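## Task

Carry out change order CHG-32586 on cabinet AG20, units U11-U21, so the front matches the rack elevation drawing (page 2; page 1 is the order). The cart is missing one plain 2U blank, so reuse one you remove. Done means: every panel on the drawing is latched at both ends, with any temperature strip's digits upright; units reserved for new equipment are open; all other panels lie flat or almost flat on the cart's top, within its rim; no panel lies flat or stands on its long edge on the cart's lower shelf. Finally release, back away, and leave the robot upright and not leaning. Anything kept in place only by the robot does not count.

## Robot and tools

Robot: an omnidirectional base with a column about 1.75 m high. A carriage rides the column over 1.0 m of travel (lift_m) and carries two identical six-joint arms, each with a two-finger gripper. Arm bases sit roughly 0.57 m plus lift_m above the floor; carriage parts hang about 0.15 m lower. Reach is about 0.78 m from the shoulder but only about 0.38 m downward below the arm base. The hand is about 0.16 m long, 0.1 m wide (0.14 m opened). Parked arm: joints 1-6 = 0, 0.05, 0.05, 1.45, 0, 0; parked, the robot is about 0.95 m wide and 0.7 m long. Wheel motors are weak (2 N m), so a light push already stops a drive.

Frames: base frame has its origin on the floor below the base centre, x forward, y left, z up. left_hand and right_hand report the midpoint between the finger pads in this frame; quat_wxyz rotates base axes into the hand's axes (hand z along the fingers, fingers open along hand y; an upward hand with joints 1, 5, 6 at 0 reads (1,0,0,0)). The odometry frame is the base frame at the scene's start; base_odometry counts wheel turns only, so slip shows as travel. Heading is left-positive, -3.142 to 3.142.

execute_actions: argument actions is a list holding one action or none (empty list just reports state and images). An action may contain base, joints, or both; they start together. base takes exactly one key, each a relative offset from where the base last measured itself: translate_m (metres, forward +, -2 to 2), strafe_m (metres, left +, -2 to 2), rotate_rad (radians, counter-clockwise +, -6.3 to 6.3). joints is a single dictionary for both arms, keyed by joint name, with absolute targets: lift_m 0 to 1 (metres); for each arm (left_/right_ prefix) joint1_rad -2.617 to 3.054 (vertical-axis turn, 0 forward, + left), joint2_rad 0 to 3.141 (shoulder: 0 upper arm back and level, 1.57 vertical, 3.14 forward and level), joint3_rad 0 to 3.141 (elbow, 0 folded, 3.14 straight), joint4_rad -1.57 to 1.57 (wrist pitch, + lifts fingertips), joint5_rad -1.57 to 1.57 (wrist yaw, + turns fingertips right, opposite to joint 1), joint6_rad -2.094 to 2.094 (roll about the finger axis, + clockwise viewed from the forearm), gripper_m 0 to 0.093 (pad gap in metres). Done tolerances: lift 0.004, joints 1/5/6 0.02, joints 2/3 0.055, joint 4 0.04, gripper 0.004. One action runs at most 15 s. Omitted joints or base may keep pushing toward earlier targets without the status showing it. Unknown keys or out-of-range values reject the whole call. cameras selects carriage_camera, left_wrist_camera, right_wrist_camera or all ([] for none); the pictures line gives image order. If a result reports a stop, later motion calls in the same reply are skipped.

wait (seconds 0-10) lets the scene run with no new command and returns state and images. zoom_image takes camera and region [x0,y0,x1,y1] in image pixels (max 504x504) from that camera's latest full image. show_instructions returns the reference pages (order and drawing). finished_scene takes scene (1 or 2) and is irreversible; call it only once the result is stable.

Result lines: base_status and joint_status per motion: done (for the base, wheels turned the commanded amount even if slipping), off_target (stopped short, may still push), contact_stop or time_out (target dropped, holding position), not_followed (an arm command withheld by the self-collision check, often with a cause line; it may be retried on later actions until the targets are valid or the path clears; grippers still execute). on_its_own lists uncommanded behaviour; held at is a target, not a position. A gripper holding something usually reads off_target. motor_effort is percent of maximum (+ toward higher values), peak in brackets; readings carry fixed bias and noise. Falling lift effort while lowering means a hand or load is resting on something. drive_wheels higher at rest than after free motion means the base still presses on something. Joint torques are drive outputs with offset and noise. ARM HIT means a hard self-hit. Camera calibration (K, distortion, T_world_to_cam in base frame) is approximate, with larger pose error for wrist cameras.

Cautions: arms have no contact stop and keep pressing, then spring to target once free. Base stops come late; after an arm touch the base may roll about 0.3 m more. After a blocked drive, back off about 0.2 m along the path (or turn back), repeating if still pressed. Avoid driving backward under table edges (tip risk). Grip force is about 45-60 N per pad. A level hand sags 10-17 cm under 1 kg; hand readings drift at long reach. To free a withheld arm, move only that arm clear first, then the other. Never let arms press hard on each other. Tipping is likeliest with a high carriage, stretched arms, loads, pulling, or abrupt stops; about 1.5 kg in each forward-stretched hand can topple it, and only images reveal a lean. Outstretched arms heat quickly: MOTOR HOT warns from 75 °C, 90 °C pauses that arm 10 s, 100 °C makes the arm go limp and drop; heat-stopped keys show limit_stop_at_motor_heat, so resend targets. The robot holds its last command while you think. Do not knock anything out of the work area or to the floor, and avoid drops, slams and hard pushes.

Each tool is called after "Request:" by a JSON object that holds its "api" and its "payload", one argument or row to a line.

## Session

Request:
{"api": "show_instructions", "payload": {

}}

Request:
{"api": "execute_actions", "payload": {
  "actions": []
}}

Reference images for this scene: change order, rack elevation.

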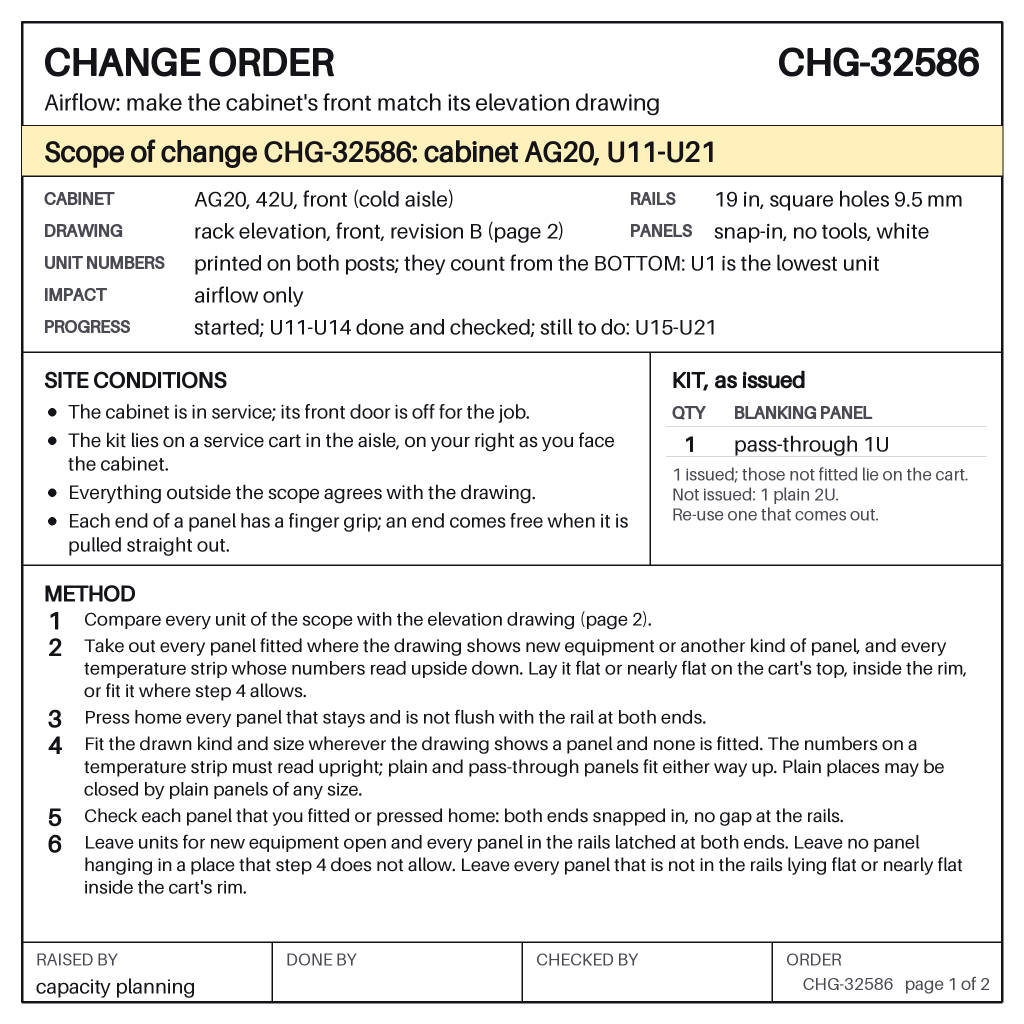

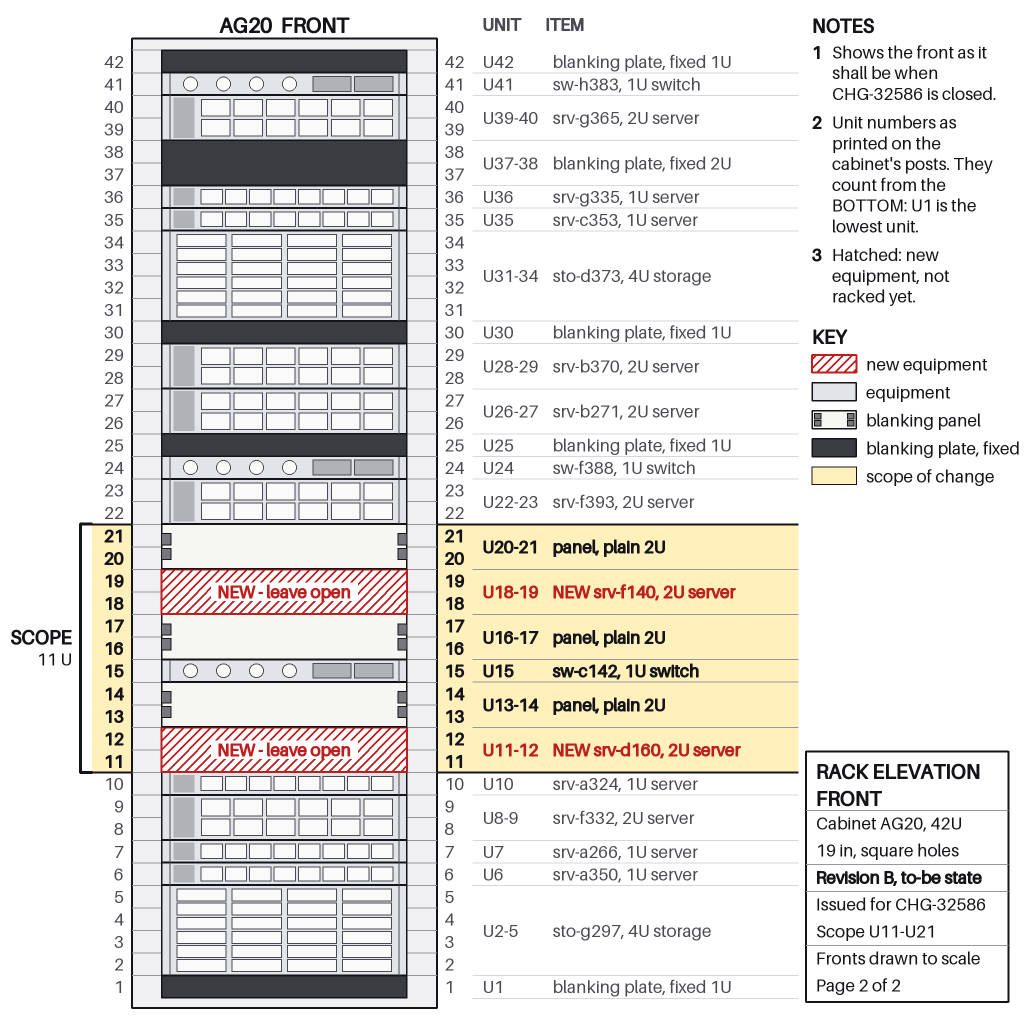

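Scene clock: 0.00 s.
Joint torques (N m, as the arm reports them, + toward a larger angle): no reading
base_odometry: x=+0.000 y=+0.000 heading=+0.000 (m, m, rad; odometry frame)
base_status: not commanded
joint_positions: lift_m=+0.303 left_joint1_rad=+0.033 left_joint2_rad=+0.060 left_joint3_rad=+0.056 left_joint4_rad=+1.473 left_joint5_rad=+0.017 left_joint6_rad=-0.060 left_gripper_m=+0.094 right_joint1_rad=-0.014 right_joint2_rad=+0.058 right_joint3_rad=+0.026 right_joint4_rad=+1.407 right_joint5_rad=-0.020 right_joint6_rad=-0.057 right_gripper_m=+0.095
joint_status: not commanded
motor_effort: lift_m=+13 drive_wheels=-6 (%)
left_hand: x=+0.3065 y=+0.3109 z=+1.3345 quat_wxyz=(+0.999, +0.006, +0.051, -0.014) (m; base frame)
right_hand: x=+0.3305 y=-0.3102 z=+1.3239 quat_wxyz=(+0.995, -0.012, +0.097, -0.034) (m; base frame)
pictures: carriage_camera, left_wrist_camera, right_wrist_camera
camera_calibration (this result's frames):
carriage_camera: T_world_to_cam=[[-0.00697402, -0.999829, -0.0171229, 0.0218497], [-0.287929, 0.018406, -0.957475, 1.3082], [0.957626, -0.00174726, -0.288008, 0.206136], [0, 0, 0, 1]] pos_world=[0.179421, -0.00187265, 1.31232]
left_wrist_camera: T_world_to_cam=[[-0.0678477, -0.997225, -0.0306342, 0.364768], [0.771438, -0.0329653, -0.63545, 0.639311], [0.632677, -0.0667462, 0.771534, -1.08409], [0, 0, 0, 1]] pos_world=[0.21744, 0.312472, 1.25384]
right_wrist_camera: T_world_to_cam=[[-0.0395525, -0.998811, 0.0285117, -0.334875], [0.66404, -0.0475959, -0.74618, 0.7585], [0.74665, -0.0105804, 0.665133, -1.007], [0, 0, 0, 1]] pos_world=[0.234956, -0.309029, 1.24531]
Images, in order (width x height): carriage_camera 672x504, left_wrist_camera 672x504, right_wrist_camera 672x504.

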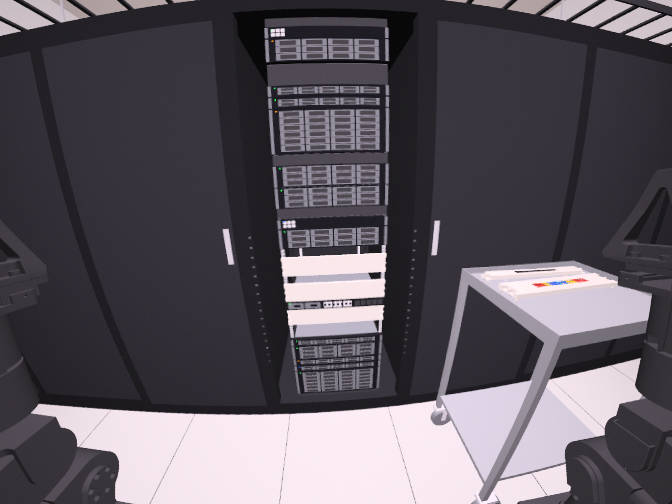

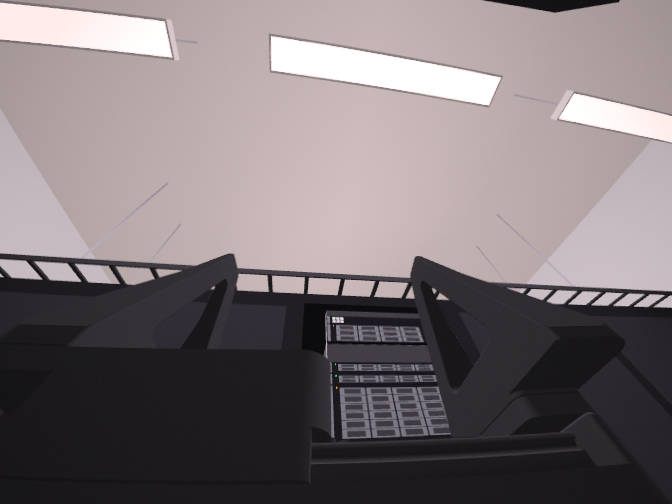

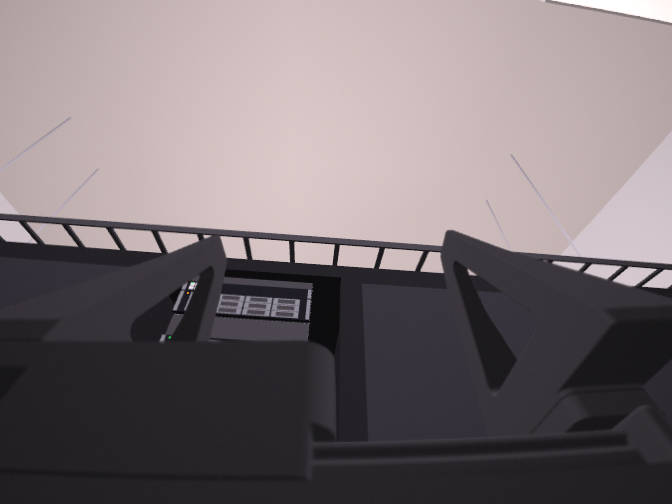

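Request:
{"api": "execute_actions", "payload": {
  "actions": [
    {"joints":{"lift_m":0.05,"left_joint1_rad":-0.33,"left_joint2_rad":1.2,"left_joint3_rad":0.66,"left_joint4_rad":0.58,"left_joint5_rad":-0.335,"left_joint6_rad":1.57,"right_joint1_rad":0.325,"right_joint2_rad":1.2,"right_joint3_rad":0.61,"right_joint4_rad":0.61,"right_joint5_rad":0.345,"right_joint6_rad":-1.615,"left_gripper_m":0.022,"right_gripper_m":0.022}}
  ]
}}

Request:
{"api": "zoom_image", "payload": {
  "camera": "carriage_camera",
  "region": [255, 150, 415, 310]
}}

Scene clock: 5.97 s.
Joint torques (N m, as the arm reports them, + toward a larger angle): left_arm=[-0.58 -3.76  8.35  2.01 -0.15  0.01] | right_arm=[ 0.74 -4.2   8.25  1.95  0.23  0.05]
base_odometry: x=+0.000 y=+0.000 heading=+0.000 (m, m, rad; odometry frame)
base_status: not commanded
joint_positions: lift_m=+0.050 left_joint1_rad=-0.323 left_joint2_rad=+1.201 left_joint3_rad=+0.635 left_joint4_rad=+0.561 left_joint5_rad=-0.324 left_joint6_rad=+1.564 left_gripper_m=+0.022 right_joint1_rad=+0.315 right_joint2_rad=+1.193 right_joint3_rad=+0.597 right_joint4_rad=+0.609 right_joint5_rad=+0.335 right_joint6_rad=-1.609 right_gripper_m=+0.022
joint_status: all done
motor_effort: lift_m=+13(11) drive_wheels=+4(5) (%)
left_hand: x=+0.6769 y=+0.2378 z=+0.9269 quat_wxyz=(+0.500, +0.500, +0.503, +0.498) (m; base frame)
right_hand: x=+0.6732 y=-0.2442 z=+0.9235 quat_wxyz=(+0.489, -0.500, +0.493, -0.517) (m; base frame)
pictures: carriage_camera, left_wrist_camera, right_wrist_camera
camera_calibration (this result's frames):
carriage_camera: T_world_to_cam=[[-0.00697402, -0.999829, -0.0171229, 0.0175278], [-0.287929, 0.018406, -0.957475, 1.06653], [0.957626, -0.00174726, -0.288008, 0.133442], [0, 0, 0, 1]] pos_world=[0.179421, -0.00187265, 1.05991]
left_wrist_camera: T_world_to_cam=[[-0.0287186, -0.0415233, -0.998725, 0.948101], [-0.553745, 0.832477, -0.0186883, 0.211695], [0.832191, 0.552502, -0.0469009, -0.532474], [0, 0, 0, 1]] pos_world=[0.587573, 0.15733, 0.925874]
right_wrist_camera: T_world_to_cam=[[-0.00947063, 0.00774884, 0.999925, -0.915602], [-0.619932, -0.784656, 0.000209041, 0.230421], [0.784599, -0.619883, 0.0122349, -0.567211], [0, 0, 0, 1]] pos_world=[0.579207, -0.163708, 0.922425]
Images, in order (width x height): carriage_camera 672x504, left_wrist_camera 672x504, right_wrist_camera 672x504.

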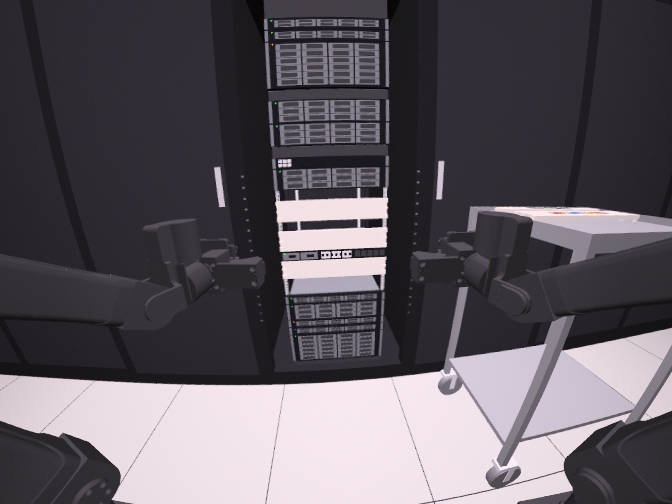

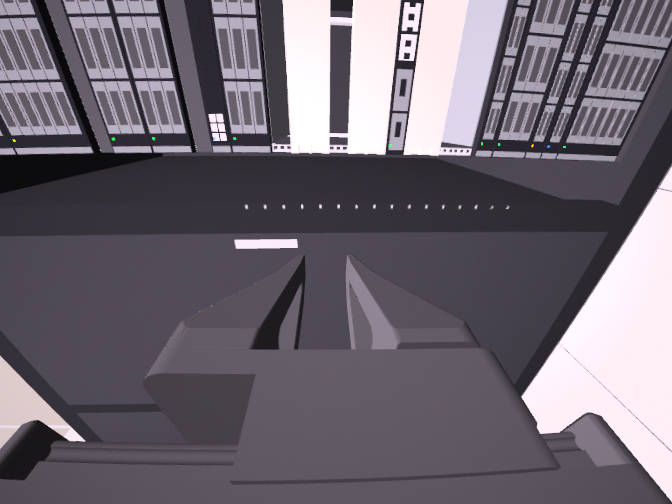

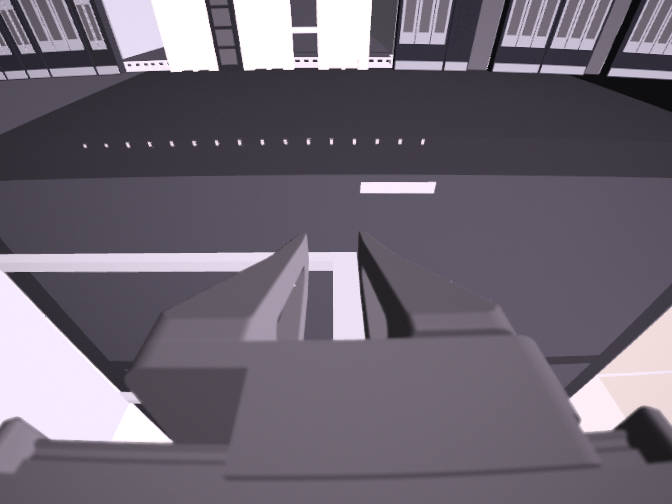

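Region (255, 150, 415, 310) of carriage_camera's 672x504 image, scaled by 3.150, with more detail than that image has.

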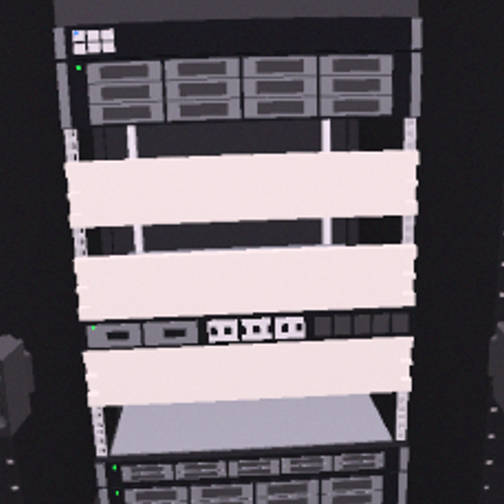

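Request:
{"api": "execute_actions", "payload": {
  "actions": [
    {"base":{"rotate_rad":0.052},"joints":{"left_joint4_rad":0.61}}
  ],
  "cameras": []
}}

Request:
{"api": "execute_actions", "payload": {
  "actions": [
    {"base":{"strafe_m":-0.048}}
  ],
  "cameras": []
}}

Request:
{"api": "execute_actions", "payload": {
  "actions": [
    {"base":{"translate_m":0.3}}
  ]
}}

Request:
{"api": "zoom_image", "payload": {
  "camera": "carriage_camera",
  "region": [235, 150, 435, 350]
}}

Scene clock: 11.73 s.
Joint torques (N m, as the arm reports them, + toward a larger angle): left_arm=[-0.54 -3.8   8.37  1.99 -0.11  0.01] | right_arm=[ 0.82 -4.18  8.05  1.95  0.25  0.06]
base_odometry: x=+0.000 y=+0.000 heading=+0.051 (m, m, rad; odometry frame)
base_status: done
joint_positions: lift_m=+0.050 left_joint1_rad=-0.323 left_joint2_rad=+1.201 left_joint3_rad=+0.635 left_joint4_rad=+0.593 left_joint5_rad=-0.326 left_joint6_rad=+1.564 left_gripper_m=+0.022 right_joint1_rad=+0.315 right_joint2_rad=+1.193 right_joint3_rad=+0.597 right_joint4_rad=+0.610 right_joint5_rad=+0.337 right_joint6_rad=-1.609 right_gripper_m=+0.022
joint_status: all done
motor_effort: lift_m=+11(13) drive_wheels=+15(21) (%)
left_hand: x=+0.6768 y=+0.2381 z=+0.9344 quat_wxyz=(+0.509, +0.489, +0.498, +0.503) (m; base frame)
right_hand: x=+0.6732 y=-0.2445 z=+0.9239 quat_wxyz=(+0.489, -0.499, +0.494, -0.517) (m; base frame)
pictures: none
No camera images: the call's "cameras" was empty. Leave "cameras" out to get every camera's image.

Scene clock: 12.90 s.
Joint torques (N m, as the arm reports them, + toward a larger angle): left_arm=[-0.62 -3.8   8.31  1.97 -0.11 -0.01] | right_arm=[ 0.85 -4.36  8.28  1.93  0.16  0.06]
base_odometry: x=+0.002 y=-0.048 heading=+0.051 (m, m, rad; odometry frame)
base_status: done
joint_positions: lift_m=+0.050 left_joint1_rad=-0.323 left_joint2_rad=+1.201 left_joint3_rad=+0.635 left_joint4_rad=+0.595 left_joint5_rad=-0.326 left_joint6_rad=+1.564 left_gripper_m=+0.022 right_joint1_rad=+0.315 right_joint2_rad=+1.193 right_joint3_rad=+0.597 right_joint4_rad=+0.612 right_joint5_rad=+0.337 right_joint6_rad=-1.609 right_gripper_m=+0.022
joint_status: not commanded
motor_effort: lift_m=+11(12) drive_wheels=+17(32) (%)
left_hand: x=+0.6768 y=+0.2382 z=+0.9349 quat_wxyz=(+0.510, +0.488, +0.498, +0.504) (m; base frame)
right_hand: x=+0.6732 y=-0.2447 z=+0.9243 quat_wxyz=(+0.490, -0.499, +0.494, -0.518) (m; base frame)
pictures: none
No camera images: the call's "cameras" was empty. Leave "cameras" out to get every camera's image.

Scene clock: 15.47 s.
Joint torques (N m, as the arm reports them, + toward a larger angle): left_arm=[-0.67 -3.76  8.32  1.97 -0.11  0.01] | right_arm=[ 0.81 -4.41  8.19  1.91  0.18  0.05]
base_odometry: x=+0.302 y=-0.033 heading=+0.051 (m, m, rad; odometry frame)
base_status: done
joint_positions: lift_m=+0.050 left_joint1_rad=-0.323 left_joint2_rad=+1.201 left_joint3_rad=+0.635 left_joint4_rad=+0.597 left_joint5_rad=-0.326 left_joint6_rad=+1.564 left_gripper_m=+0.022 right_joint1_rad=+0.315 right_joint2_rad=+1.193 right_joint3_rad=+0.597 right_joint4_rad=+0.614 right_joint5_rad=+0.337 right_joint6_rad=-1.609 right_gripper_m=+0.022
joint_status: not commanded
motor_effort: lift_m=+12(13) drive_wheels=-7(40) (%)
left_hand: x=+0.6768 y=+0.2383 z=+0.9353 quat_wxyz=(+0.510, +0.488, +0.498, +0.504) (m; base frame)
right_hand: x=+0.6732 y=-0.2447 z=+0.9247 quat_wxyz=(+0.490, -0.498, +0.493, -0.518) (m; base frame)
pictures: carriage_camera, left_wrist_camera, right_wrist_camera
camera_calibration (this result's frames):
carriage_camera: T_world_to_cam=[[-0.00697402, -0.999829, -0.0171229, 0.0175278], [-0.287929, 0.018406, -0.957475, 1.06653], [0.957626, -0.00174726, -0.288008, 0.133442], [0, 0, 0, 1]] pos_world=[0.179421, -0.00187265, 1.05991]
left_wrist_camera: T_world_to_cam=[[0.00500066, -0.0528251, -0.998591, 0.936256], [-0.554865, 0.830628, -0.0467185, 0.238801], [0.831925, 0.554317, -0.0251571, -0.552857], [0, 0, 0, 1]] pos_world=[0.587756, 0.157561, 0.932186]
right_wrist_camera: T_world_to_cam=[[-0.0141541, 0.0062052, 0.999881, -0.913951], [-0.622016, -0.782995, -0.00394588, 0.235691], [0.782877, -0.621997, 0.0149423, -0.569354], [0, 0, 0, 1]] pos_world=[0.579401, -0.16392, 0.92328]
Images, in order (width x height): carriage_camera 672x504, left_wrist_camera 672x504, right_wrist_camera 672x504.

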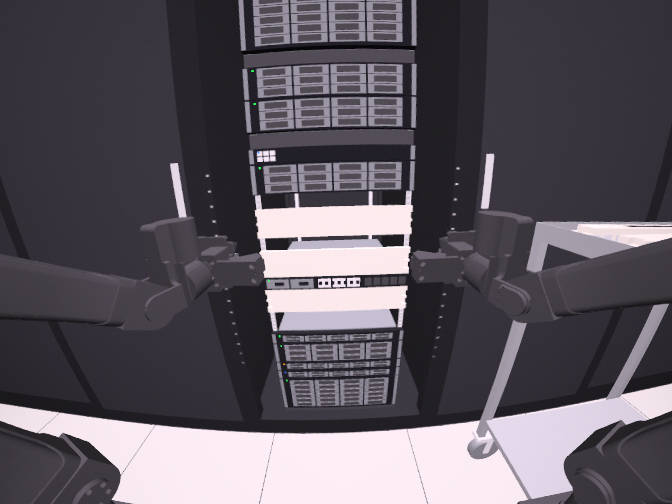

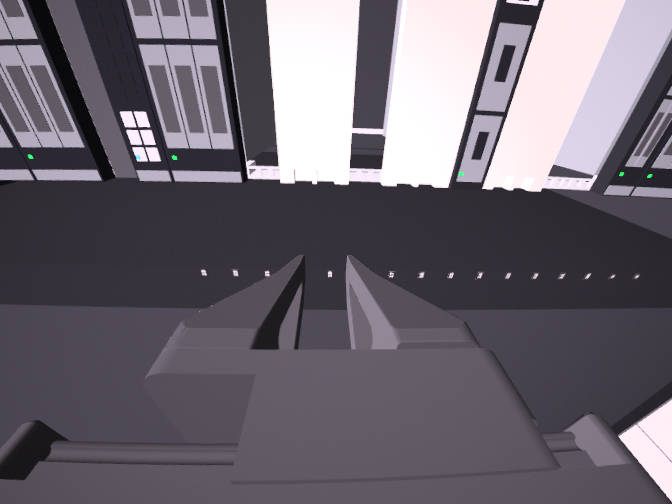

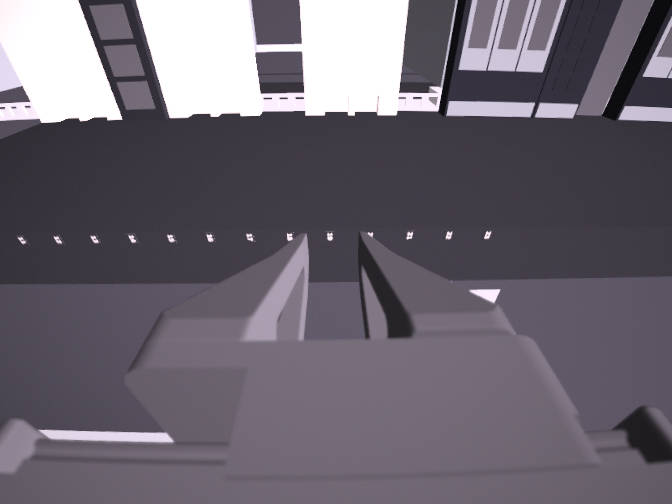

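Region (235, 150, 435, 350) of carriage_camera's 672x504 image, scaled by 2.520, with more detail than that image has.

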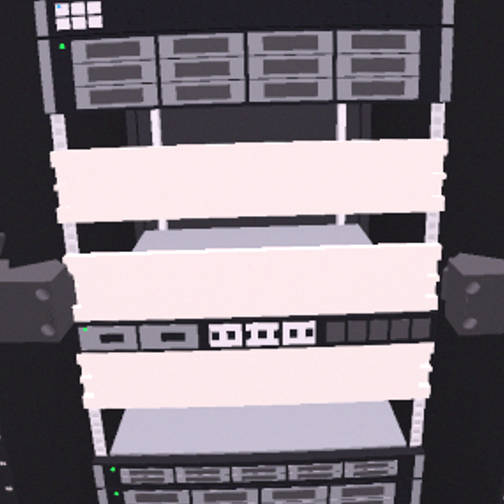

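Request:
{"api": "execute_actions", "payload": {
  "actions": [
    {"base":{"translate_m":0.165},"joints":{"lift_m":0.066}}
  ]
}}

Scene clock: 19.80 s.
Joint torques (N m, as the arm reports them, + toward a larger angle): left_arm=[-0.62 -3.81  8.12  1.88 -0.11 -0.02] | right_arm=[ 0.86 -4.3   7.92  1.83  0.14  0.05]
base_odometry: x=+0.467 y=-0.025 heading=+0.050 (m, m, rad; odometry frame)
base_status: done
joint_positions: lift_m=+0.066 left_joint1_rad=-0.323 left_joint2_rad=+1.201 left_joint3_rad=+0.638 left_joint4_rad=+0.603 left_joint5_rad=-0.327 left_joint6_rad=+1.565 left_gripper_m=+0.022 right_joint1_rad=+0.315 right_joint2_rad=+1.193 right_joint3_rad=+0.601 right_joint4_rad=+0.619 right_joint5_rad=+0.338 right_joint6_rad=-1.609 right_gripper_m=+0.022
joint_status: all done
motor_effort: lift_m=+16(20) drive_wheels=-6(39) (%)
left_hand: x=+0.6769 y=+0.2383 z=+0.9537 quat_wxyz=(+0.513, +0.485, +0.496, +0.506) (m; base frame)
right_hand: x=+0.6734 y=-0.2447 z=+0.9431 quat_wxyz=(+0.493, -0.495, +0.492, -0.520) (m; base frame)
pictures: carriage_camera, left_wrist_camera, right_wrist_camera
camera_calibration (this result's frames):
carriage_camera: T_world_to_cam=[[-0.00697402, -0.999829, -0.0171229, 0.0177911], [-0.287929, 0.018406, -0.957475, 1.08126], [0.957626, -0.00174726, -0.288008, 0.13787], [0, 0, 0, 1]] pos_world=[0.179421, -0.00187265, 1.07529]
left_wrist_camera: T_world_to_cam=[[0.014047, -0.0554735, -0.998361, 0.948881], [-0.554737, 0.830275, -0.053939, 0.246619], [0.831907, 0.554586, -0.0191104, -0.558352], [0, 0, 0, 1]] pos_world=[0.587976, 0.15753, 0.949958]
right_wrist_camera: T_world_to_cam=[[-0.0228536, 0.00337028, 0.999733, -0.926992], [-0.622247, -0.782736, -0.0115856, 0.243344], [0.782488, -0.622345, 0.0199855, -0.574385], [0, 0, 0, 1]] pos_world=[0.579684, -0.163868, 0.941044]
Images, in order (width x height): carriage_camera 672x504, left_wrist_camera 672x504, right_wrist_camera 672x504.

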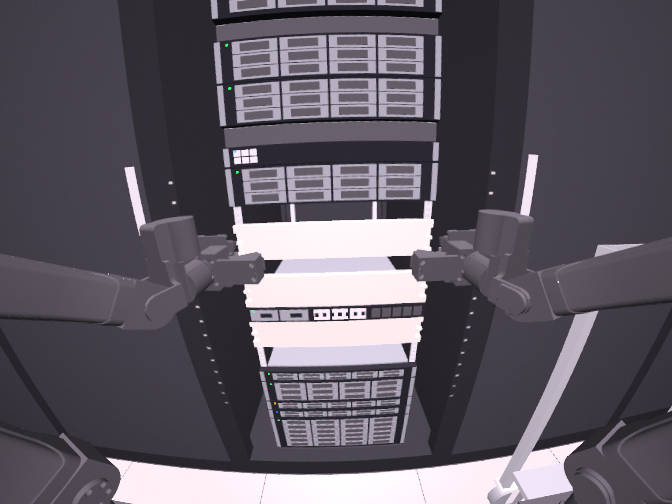

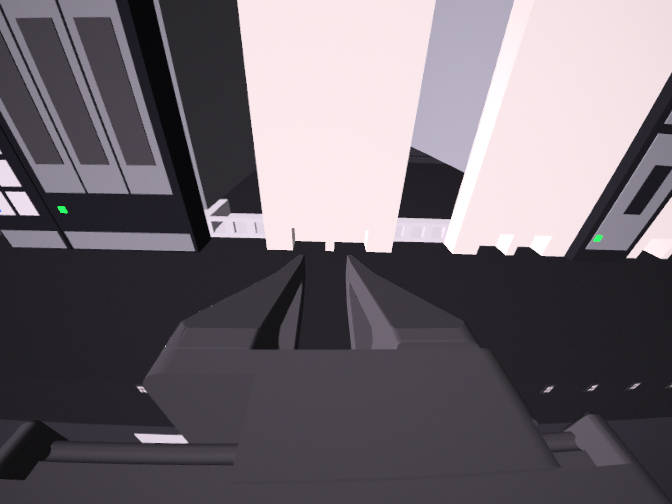

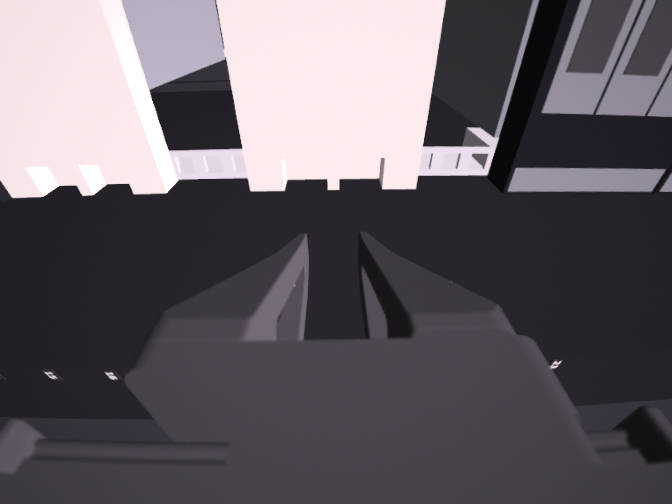

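Request:
{"api": "execute_actions", "payload": {
  "actions": [
    {"base":{"rotate_rad":0.014},"joints":{"left_joint1_rad":-0.311,"left_joint4_rad":0.6}}
  ],
  "cameras": []
}}

Request:
{"api": "execute_actions", "payload": {
  "actions": [
    {"base":{"translate_m":0.035}}
  ],
  "cameras": ["left_wrist_camera","right_wrist_camera"]
}}

Scene clock: 24.67 s.
Joint torques (N m, as the arm reports them, + toward a larger angle): left_arm=[ 0.4  -3.76  8.18  1.85 -0.09  0.01] | right_arm=[ 0.78 -4.4   7.99  1.88  0.16  0.05]
base_odometry: x=+0.467 y=-0.025 heading=+0.063 (m, m, rad; odometry frame)
base_status: done
joint_positions: lift_m=+0.066 left_joint1_rad=-0.317 left_joint2_rad=+1.201 left_joint3_rad=+0.638 left_joint4_rad=+0.597 left_joint5_rad=-0.328 left_joint6_rad=+1.565 left_gripper_m=+0.022 right_joint1_rad=+0.317 right_joint2_rad=+1.193 right_joint3_rad=+0.601 right_joint4_rad=+0.619 right_joint5_rad=+0.339 right_joint6_rad=-1.609 right_gripper_m=+0.022
joint_status: all done
motor_effort: lift_m=+17(16) drive_wheels=-6(18) (%)
left_hand: x=+0.6774 y=+0.2405 z=+0.9521 quat_wxyz=(+0.509, +0.485, +0.499, +0.506) (m; base frame)
right_hand: x=+0.6732 y=-0.2440 z=+0.9430 quat_wxyz=(+0.493, -0.495, +0.492, -0.519) (m; base frame)
pictures: none
No camera images: the call's "cameras" was empty. Leave "cameras" out to get every camera's image.

Scene clock: 25.80 s.
Joint torques (N m, as the arm reports them, + toward a larger angle): left_arm=[ 0.48 -3.76  8.14  1.87 -0.1   0.  ] | right_arm=[ 0.65 -4.17  7.71  1.87  0.13  0.06]
base_odometry: x=+0.502 y=-0.022 heading=+0.064 (m, m, rad; odometry frame)
base_status: done
joint_positions: lift_m=+0.066 left_joint1_rad=-0.317 left_joint2_rad=+1.201 left_joint3_rad=+0.638 left_joint4_rad=+0.596 left_joint5_rad=-0.328 left_joint6_rad=+1.565 left_gripper_m=+0.022 right_joint1_rad=+0.317 right_joint2_rad=+1.193 right_joint3_rad=+0.601 right_joint4_rad=+0.618 right_joint5_rad=+0.339 right_joint6_rad=-1.609 right_gripper_m=+0.022
joint_status: not commanded
motor_effort: lift_m=+18(15) drive_wheels=-8(41) (%)
left_hand: x=+0.6774 y=+0.2405 z=+0.9520 quat_wxyz=(+0.509, +0.486, +0.499, +0.506) (m; base frame)
right_hand: x=+0.6732 y=-0.2440 z=+0.9427 quat_wxyz=(+0.493, -0.496, +0.492, -0.519) (m; base frame)
pictures: left_wrist_camera, right_wrist_camera
camera_calibration (this result's frames):
left_wrist_camera: T_world_to_cam=[[0.00750038, -0.053157, -0.998558, 0.951349], [-0.560147, 0.826988, -0.0482311, 0.243942], [0.82836, 0.559701, -0.023573, -0.554577], [0, 0, 0, 1]] pos_world=[0.588898, 0.159231, 0.94867]
right_wrist_camera: T_world_to_cam=[[-0.0213982, 0.00378985, 0.999764, -0.927543], [-0.621366, -0.783452, -0.0103294, 0.241846], [0.783228, -0.62144, 0.0191193, -0.57328], [0, 0, 0, 1]] pos_world=[0.579436, -0.163269, 0.940783]
Images, in order (width x height): left_wrist_camera 672x504, right_wrist_camera 672x504.

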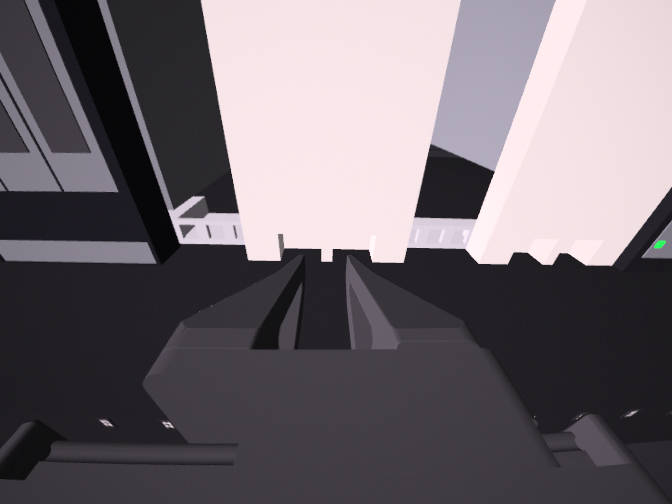

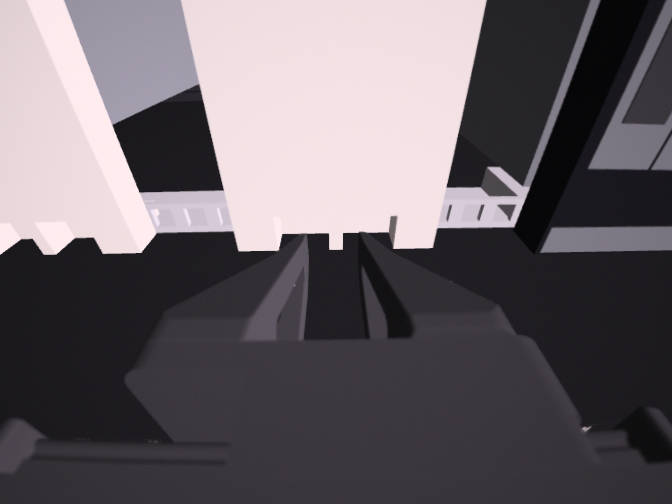

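Request:
{"api": "execute_actions", "payload": {
  "actions": [
    {"base":{"translate_m":0.021},"joints":{"right_joint1_rad":0.3,"left_gripper_m":0.019,"right_gripper_m":0.019}}
  ],
  "cameras": ["left_wrist_camera","right_wrist_camera"]
}}

Scene clock: 29.30 s.
Joint torques (N m, as the arm reports them, + toward a larger angle): left_arm=[ 0.5  -3.81  8.08  1.87 -0.08  0.  ] | right_arm=[-0.64 -3.38  7.99  2.05  0.18  0.06]
base_odometry: x=+0.522 y=-0.021 heading=+0.065 (m, m, rad; odometry frame)
base_status: done
joint_positions: lift_m=+0.066 left_joint1_rad=-0.317 left_joint2_rad=+1.201 left_joint3_rad=+0.638 left_joint4_rad=+0.595 left_joint5_rad=-0.328 left_joint6_rad=+1.565 left_gripper_m=+0.019 right_joint1_rad=+0.311 right_joint2_rad=+1.183 right_joint3_rad=+0.601 right_joint4_rad=+0.599 right_joint5_rad=+0.339 right_joint6_rad=-1.610 right_gripper_m=+0.019
joint_status: all done
motor_effort: lift_m=+18(18) drive_wheels=+29(47) (%)
left_hand: x=+0.6774 y=+0.2406 z=+0.9517 quat_wxyz=(+0.509, +0.486, +0.499, +0.506) (m; base frame)
right_hand: x=+0.6723 y=-0.2467 z=+0.9419 quat_wxyz=(+0.488, -0.497, +0.495, -0.519) (m; base frame)
pictures: left_wrist_camera, right_wrist_camera
camera_calibration (this result's frames):
left_wrist_camera: T_world_to_cam=[[0.00644746, -0.0528182, -0.998583, 0.95174], [-0.560829, 0.826577, -0.0473413, 0.243542], [0.827906, 0.56034, -0.0242927, -0.553823], [0, 0, 0, 1]] pos_world=[0.588963, 0.159293, 0.948468]
right_wrist_camera: T_world_to_cam=[[-0.0126536, 0.00710349, 0.999895, -0.931899], [-0.6259, -0.779899, -0.00238011, 0.235479], [0.7798, -0.625865, 0.0143146, -0.568486], [0, 0, 0, 1]] pos_world=[0.5789, -0.165526, 0.940499]
Images, in order (width x height): left_wrist_camera 672x504, right_wrist_camera 672x504.

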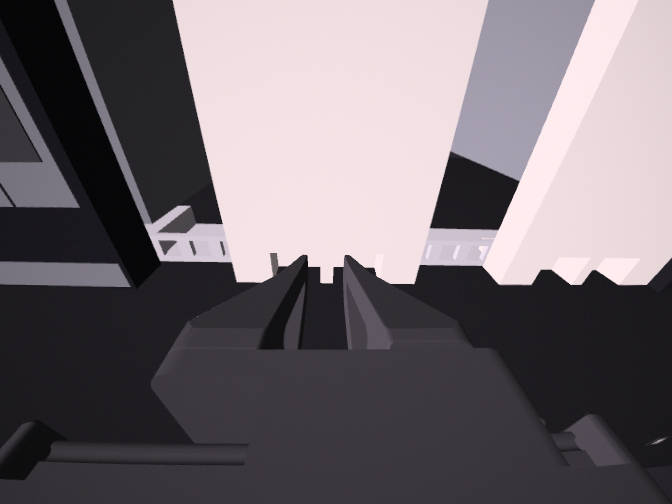

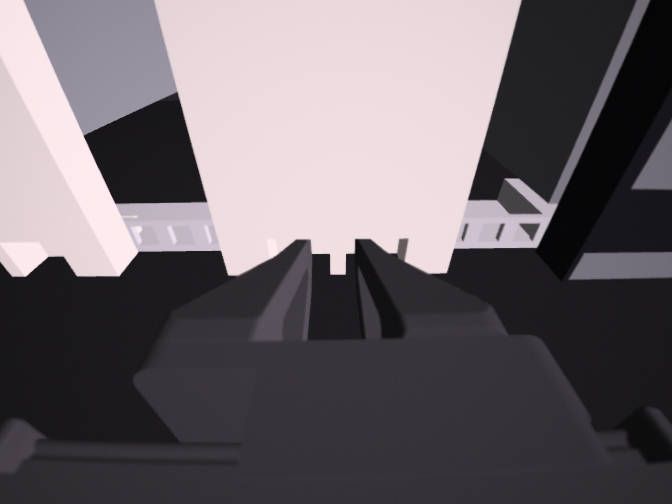

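Request:
{"api": "execute_actions", "payload": {
  "actions": [
    {"base":{"rotate_rad":-0.005},"joints":{"left_gripper_m":0.013,"right_gripper_m":0.013}}
  ],
  "cameras": []
}}

Request:
{"api": "execute_actions", "payload": {
  "actions": [
    {"joints":{"left_gripper_m":0.0,"right_gripper_m":0.0}}
  ],
  "cameras": ["left_wrist_camera","right_wrist_camera"]
}}

Scene clock: 31.93 s.
Joint torques (N m, as the arm reports them, + toward a larger angle): left_arm=[ 0.36 -3.79  8.16  1.85 -0.06  0.01] | right_arm=[-0.56 -3.49  7.9   1.91  0.18  0.06]
base_odometry: x=+0.522 y=-0.021 heading=+0.061 (m, m, rad; odometry frame)
base_status: done
joint_positions: lift_m=+0.066 left_joint1_rad=-0.317 left_joint2_rad=+1.201 left_joint3_rad=+0.638 left_joint4_rad=+0.594 left_joint5_rad=-0.329 left_joint6_rad=+1.565 left_gripper_m=+0.013 right_joint1_rad=+0.311 right_joint2_rad=+1.183 right_joint3_rad=+0.601 right_joint4_rad=+0.606 right_joint5_rad=+0.339 right_joint6_rad=-1.610 right_gripper_m=+0.013
joint_status: all done
motor_effort: lift_m=+18(16) drive_wheels=+14(26) (%)
left_hand: x=+0.6774 y=+0.2408 z=+0.9516 quat_wxyz=(+0.508, +0.486, +0.499, +0.506) (m; base frame)
right_hand: x=+0.6722 y=-0.2469 z=+0.9434 quat_wxyz=(+0.490, -0.495, +0.494, -0.520) (m; base frame)
pictures: none
No camera images: the call's "cameras" was empty. Leave "cameras" out to get every camera's image.

Scene clock: 32.37 s.
Joint torques (N m, as the arm reports them, + toward a larger angle): left_arm=[ 0.46 -3.81  8.18  1.89 -0.08 -0.01] | right_arm=[-0.53 -3.43  7.94  1.96  0.16  0.06]
base_odometry: x=+0.522 y=-0.021 heading=+0.061 (m, m, rad; odometry frame)
base_status: not commanded
joint_positions: lift_m=+0.066 left_joint1_rad=-0.317 left_joint2_rad=+1.201 left_joint3_rad=+0.638 left_joint4_rad=+0.594 left_joint5_rad=-0.329 left_joint6_rad=+1.565 left_gripper_m=+0.005 right_joint1_rad=+0.311 right_joint2_rad=+1.183 right_joint3_rad=+0.601 right_joint4_rad=+0.609 right_joint5_rad=+0.340 right_joint6_rad=-1.610 right_gripper_m=+0.005
joint_status: left_gripper_m off_target (ended at +0.005, target +0.000); right_gripper_m off_target (ended at +0.005, target +0.000)
motor_effort: lift_m=+16(19) drive_wheels=+14(15) (%)
left_hand: x=+0.6774 y=+0.2408 z=+0.9515 quat_wxyz=(+0.508, +0.486, +0.499, +0.506) (m; base frame)
right_hand: x=+0.6722 y=-0.2469 z=+0.9441 quat_wxyz=(+0.491, -0.494, +0.493, -0.521) (m; base frame)
pictures: left_wrist_camera, right_wrist_camera
camera_calibration (this result's frames):
left_wrist_camera: T_world_to_cam=[[0.00575643, -0.0525983, -0.998599, 0.951996], [-0.561494, 0.826159, -0.0467523, 0.243419], [0.827461, 0.560976, -0.0247779, -0.553293], [0, 0, 0, 1]] pos_world=[0.589027, 0.159355, 0.948333]
right_wrist_camera: T_world_to_cam=[[-0.0217177, 0.0041825, 0.999755, -0.928645], [-0.626735, -0.779164, -0.0103549, 0.243559], [0.77893, -0.626806, 0.0195429, -0.573194], [0, 0, 0, 1]] pos_world=[0.578957, -0.165625, 0.942141]
Images, in order (width x height): left_wrist_camera 672x504, right_wrist_camera 672x504.

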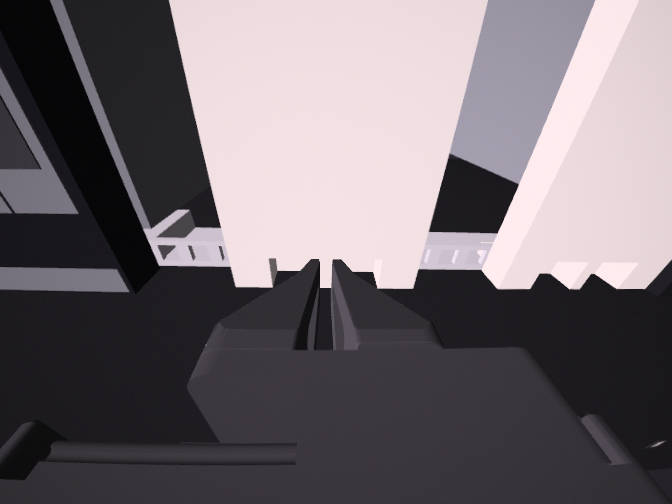

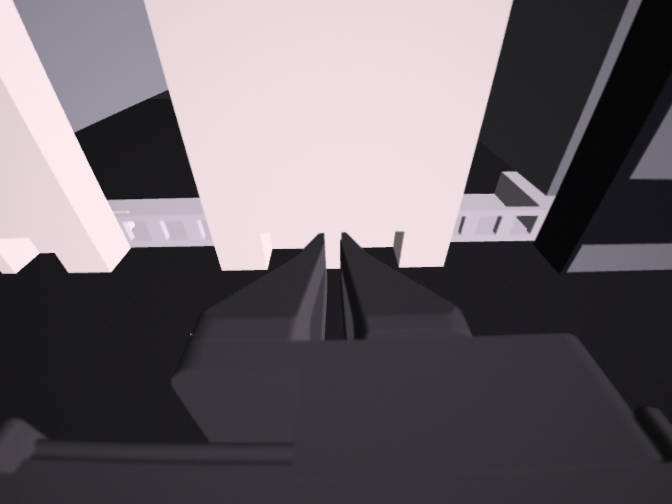

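Request:
{"api": "execute_actions", "payload": {
  "actions": [
    {"base":{"translate_m":-0.03}}
  ],
  "cameras": ["left_wrist_camera","right_wrist_camera"]
}}

Scene clock: 34.63 s.
Joint torques (N m, as the arm reports them, + toward a larger angle): left_arm=[ 0.42 -4.29  7.86  1.95 -0.1  -0.03] | right_arm=[-0.36 -4.95  7.33  1.99  0.23  0.04]
base_odometry: x=+0.492 y=-0.023 heading=+0.062 (m, m, rad; odometry frame)
base_status: done
joint_positions: lift_m=+0.066 left_joint1_rad=-0.316 left_joint2_rad=+1.207 left_joint3_rad=+0.643 left_joint4_rad=+0.586 left_joint5_rad=-0.328 left_joint6_rad=+1.565 left_gripper_m=+0.005 right_joint1_rad=+0.306 right_joint2_rad=+1.200 right_joint3_rad=+0.609 right_joint4_rad=+0.608 right_joint5_rad=+0.336 right_joint6_rad=-1.610 right_gripper_m=+0.005
joint_status: not commanded
motor_effort: lift_m=+18(17) drive_wheels=+14(53) (%)
left_hand: x=+0.6788 y=+0.2406 z=+0.9499 quat_wxyz=(+0.506, +0.488, +0.501, +0.505) (m; base frame)
right_hand: x=+0.6758 y=-0.2473 z=+0.9417 quat_wxyz=(+0.488, -0.497, +0.495, -0.520) (m; base frame)
pictures: left_wrist_camera, right_wrist_camera
camera_calibration (this result's frames):
left_wrist_camera: T_world_to_cam=[[-0.00219834, -0.0499583, -0.998749, 0.955263], [-0.56184, 0.826274, -0.0400943, 0.238168], [0.827243, 0.561049, -0.029885, -0.549425], [0, 0, 0, 1]] pos_world=[0.59042, 0.159186, 0.947197]
right_wrist_camera: T_world_to_cam=[[-0.0133802, 0.00695167, 0.999886, -0.931274], [-0.627682, -0.778464, -0.00298726, 0.239383], [0.778355, -0.627651, 0.0147795, -0.571507], [0, 0, 0, 1]] pos_world=[0.582631, -0.165882, 0.94033]
Images, in order (width x height): left_wrist_camera 672x504, right_wrist_camera 672x504.

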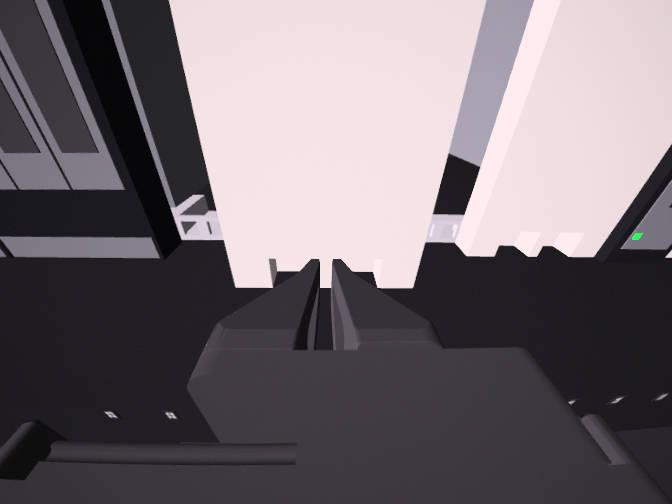

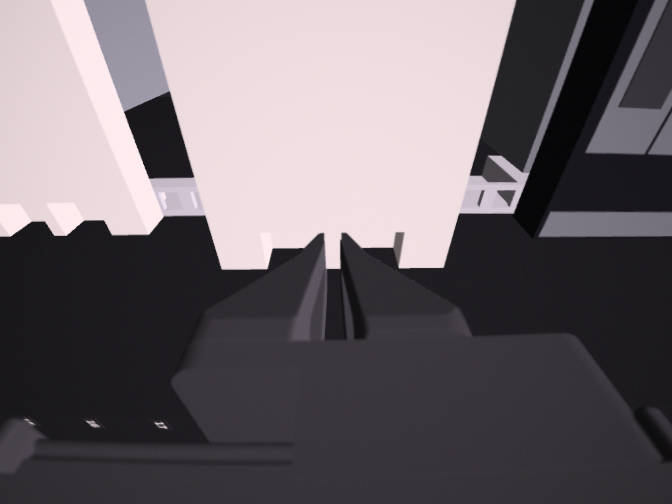

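Request:
{"api": "execute_actions", "payload": {
  "actions": [
    {"joints":{"lift_m":0.111}}
  ],
  "cameras": []
}}

Scene clock: 36.03 s.
Joint torques (N m, as the arm reports them, + toward a larger angle): left_arm=[ 0.37 -4.25  7.8   1.98 -0.1   0.01] | right_arm=[-0.2  -4.82  7.21  2.    0.2   0.06]
base_odometry: x=+0.492 y=-0.023 heading=+0.062 (m, m, rad; odometry frame)
base_status: not commanded
joint_positions: lift_m=+0.111 left_joint1_rad=-0.316 left_joint2_rad=+1.207 left_joint3_rad=+0.643 left_joint4_rad=+0.584 left_joint5_rad=-0.328 left_joint6_rad=+1.565 left_gripper_m=+0.005 right_joint1_rad=+0.306 right_joint2_rad=+1.200 right_joint3_rad=+0.609 right_joint4_rad=+0.606 right_joint5_rad=+0.336 right_joint6_rad=-1.610 right_gripper_m=+0.005
joint_status: all done
motor_effort: lift_m=+17(22) drive_wheels=+13(15) (%)
left_hand: x=+0.6788 y=+0.2406 z=+0.9942 quat_wxyz=(+0.505, +0.489, +0.501, +0.505) (m; base frame)
right_hand: x=+0.6758 y=-0.2473 z=+0.9862 quat_wxyz=(+0.487, -0.497, +0.495, -0.519) (m; base frame)
pictures: none
No camera images: the call's "cameras" was empty. Leave "cameras" out to get every camera's image.

Request:
{"api": "execute_actions", "payload": {
  "actions": [
    {"base":{"translate_m":0.016}}
  ],
  "cameras": ["left_wrist_camera","right_wrist_camera"]
}}

Scene clock: 37.93 s.
Joint torques (N m, as the arm reports them, + toward a larger angle): left_arm=[ 0.36 -4.29  7.88  2.01 -0.07  0.  ] | right_arm=[-0.54 -3.9   7.74  2.11  0.22  0.08]
base_odometry: x=+0.508 y=-0.021 heading=+0.062 (m, m, rad; odometry frame)
base_status: done
joint_positions: lift_m=+0.111 left_joint1_rad=-0.316 left_joint2_rad=+1.207 left_joint3_rad=+0.643 left_joint4_rad=+0.582 left_joint5_rad=-0.331 left_joint6_rad=+1.565 left_gripper_m=+0.005 right_joint1_rad=+0.309 right_joint2_rad=+1.188 right_joint3_rad=+0.604 right_joint4_rad=+0.593 right_joint5_rad=+0.337 right_joint6_rad=-1.610 right_gripper_m=+0.005
joint_status: not commanded
motor_effort: lift_m=+16(15) drive_wheels=+19(45) (%)
left_hand: x=+0.6788 y=+0.2413 z=+0.9939 quat_wxyz=(+0.503, +0.489, +0.502, +0.505) (m; base frame)
right_hand: x=+0.6734 y=-0.2470 z=+0.9854 quat_wxyz=(+0.486, -0.500, +0.496, -0.518) (m; base frame)
pictures: left_wrist_camera, right_wrist_camera
camera_calibration (this result's frames):
left_wrist_camera: T_world_to_cam=[[-0.00603162, -0.0487284, -0.998794, 1.00157], [-0.564827, 0.824388, -0.0368086, 0.238617], [0.825187, 0.563924, -0.0324955, -0.545223], [0, 0, 0, 1]] pos_world=[0.590729, 0.159556, 0.991431]
right_wrist_camera: T_world_to_cam=[[-0.00611899, 0.00922436, 0.999939, -0.979392], [-0.626195, -0.779659, 0.00336039, 0.230658], [0.779643, -0.626136, 0.010547, -0.566384], [0, 0, 0, 1]] pos_world=[0.580021, -0.165765, 0.98453]
Images, in order (width x height): left_wrist_camera 672x504, right_wrist_camera 672x504.

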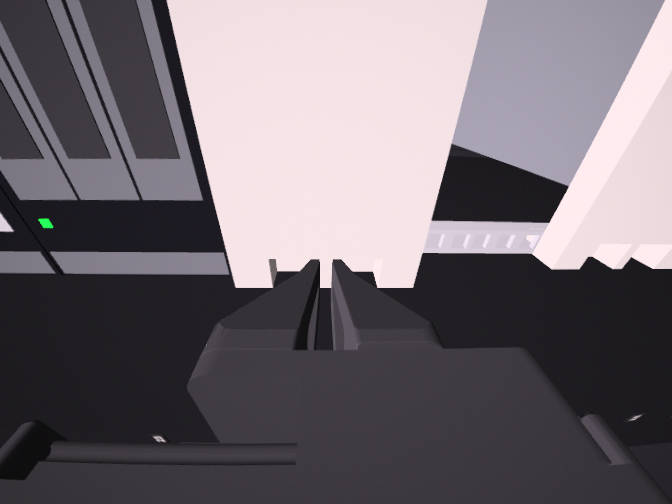

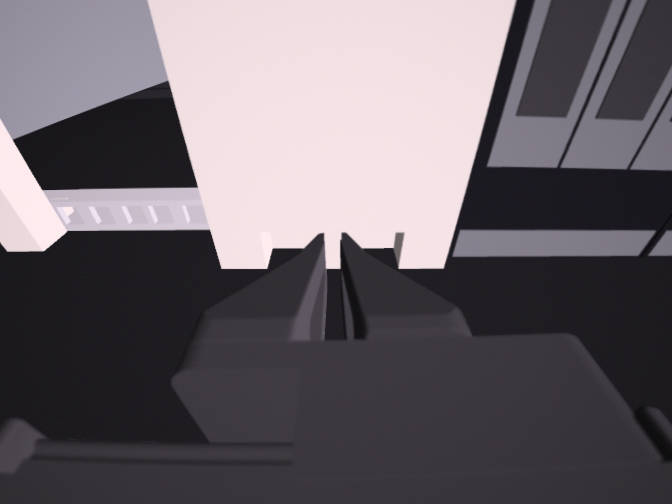

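Request:
{"api": "execute_actions", "payload": {
  "actions": [
    {"base":{"translate_m":-0.003},"joints":{"lift_m":0.1135}}
  ],
  "cameras": []
}}

Scene clock: 40.20 s.
Joint torques (N m, as the arm reports them, + toward a larger angle): left_arm=[ 0.36 -4.19  7.84  2.   -0.08  0.  ] | right_arm=[-0.5  -3.76  7.71  2.08  0.19  0.06]
base_odometry: x=+0.505 y=-0.022 heading=+0.063 (m, m, rad; odometry frame)
base_status: done
joint_positions: lift_m=+0.113 left_joint1_rad=-0.316 left_joint2_rad=+1.207 left_joint3_rad=+0.643 left_joint4_rad=+0.580 left_joint5_rad=-0.330 left_joint6_rad=+1.565 left_gripper_m=+0.005 right_joint1_rad=+0.309 right_joint2_rad=+1.188 right_joint3_rad=+0.604 right_joint4_rad=+0.595 right_joint5_rad=+0.337 right_joint6_rad=-1.610 right_gripper_m=+0.005
joint_status: all done
motor_effort: lift_m=+18(20) drive_wheels=+7(17) (%)
left_hand: x=+0.6788 y=+0.2411 z=+0.9959 quat_wxyz=(+0.503, +0.490, +0.502, +0.505) (m; base frame)
right_hand: x=+0.6734 y=-0.2470 z=+0.9882 quat_wxyz=(+0.487, -0.499, +0.496, -0.518) (m; base frame)
pictures: none
No camera images: the call's "cameras" was empty. Leave "cameras" out to get every camera's image.


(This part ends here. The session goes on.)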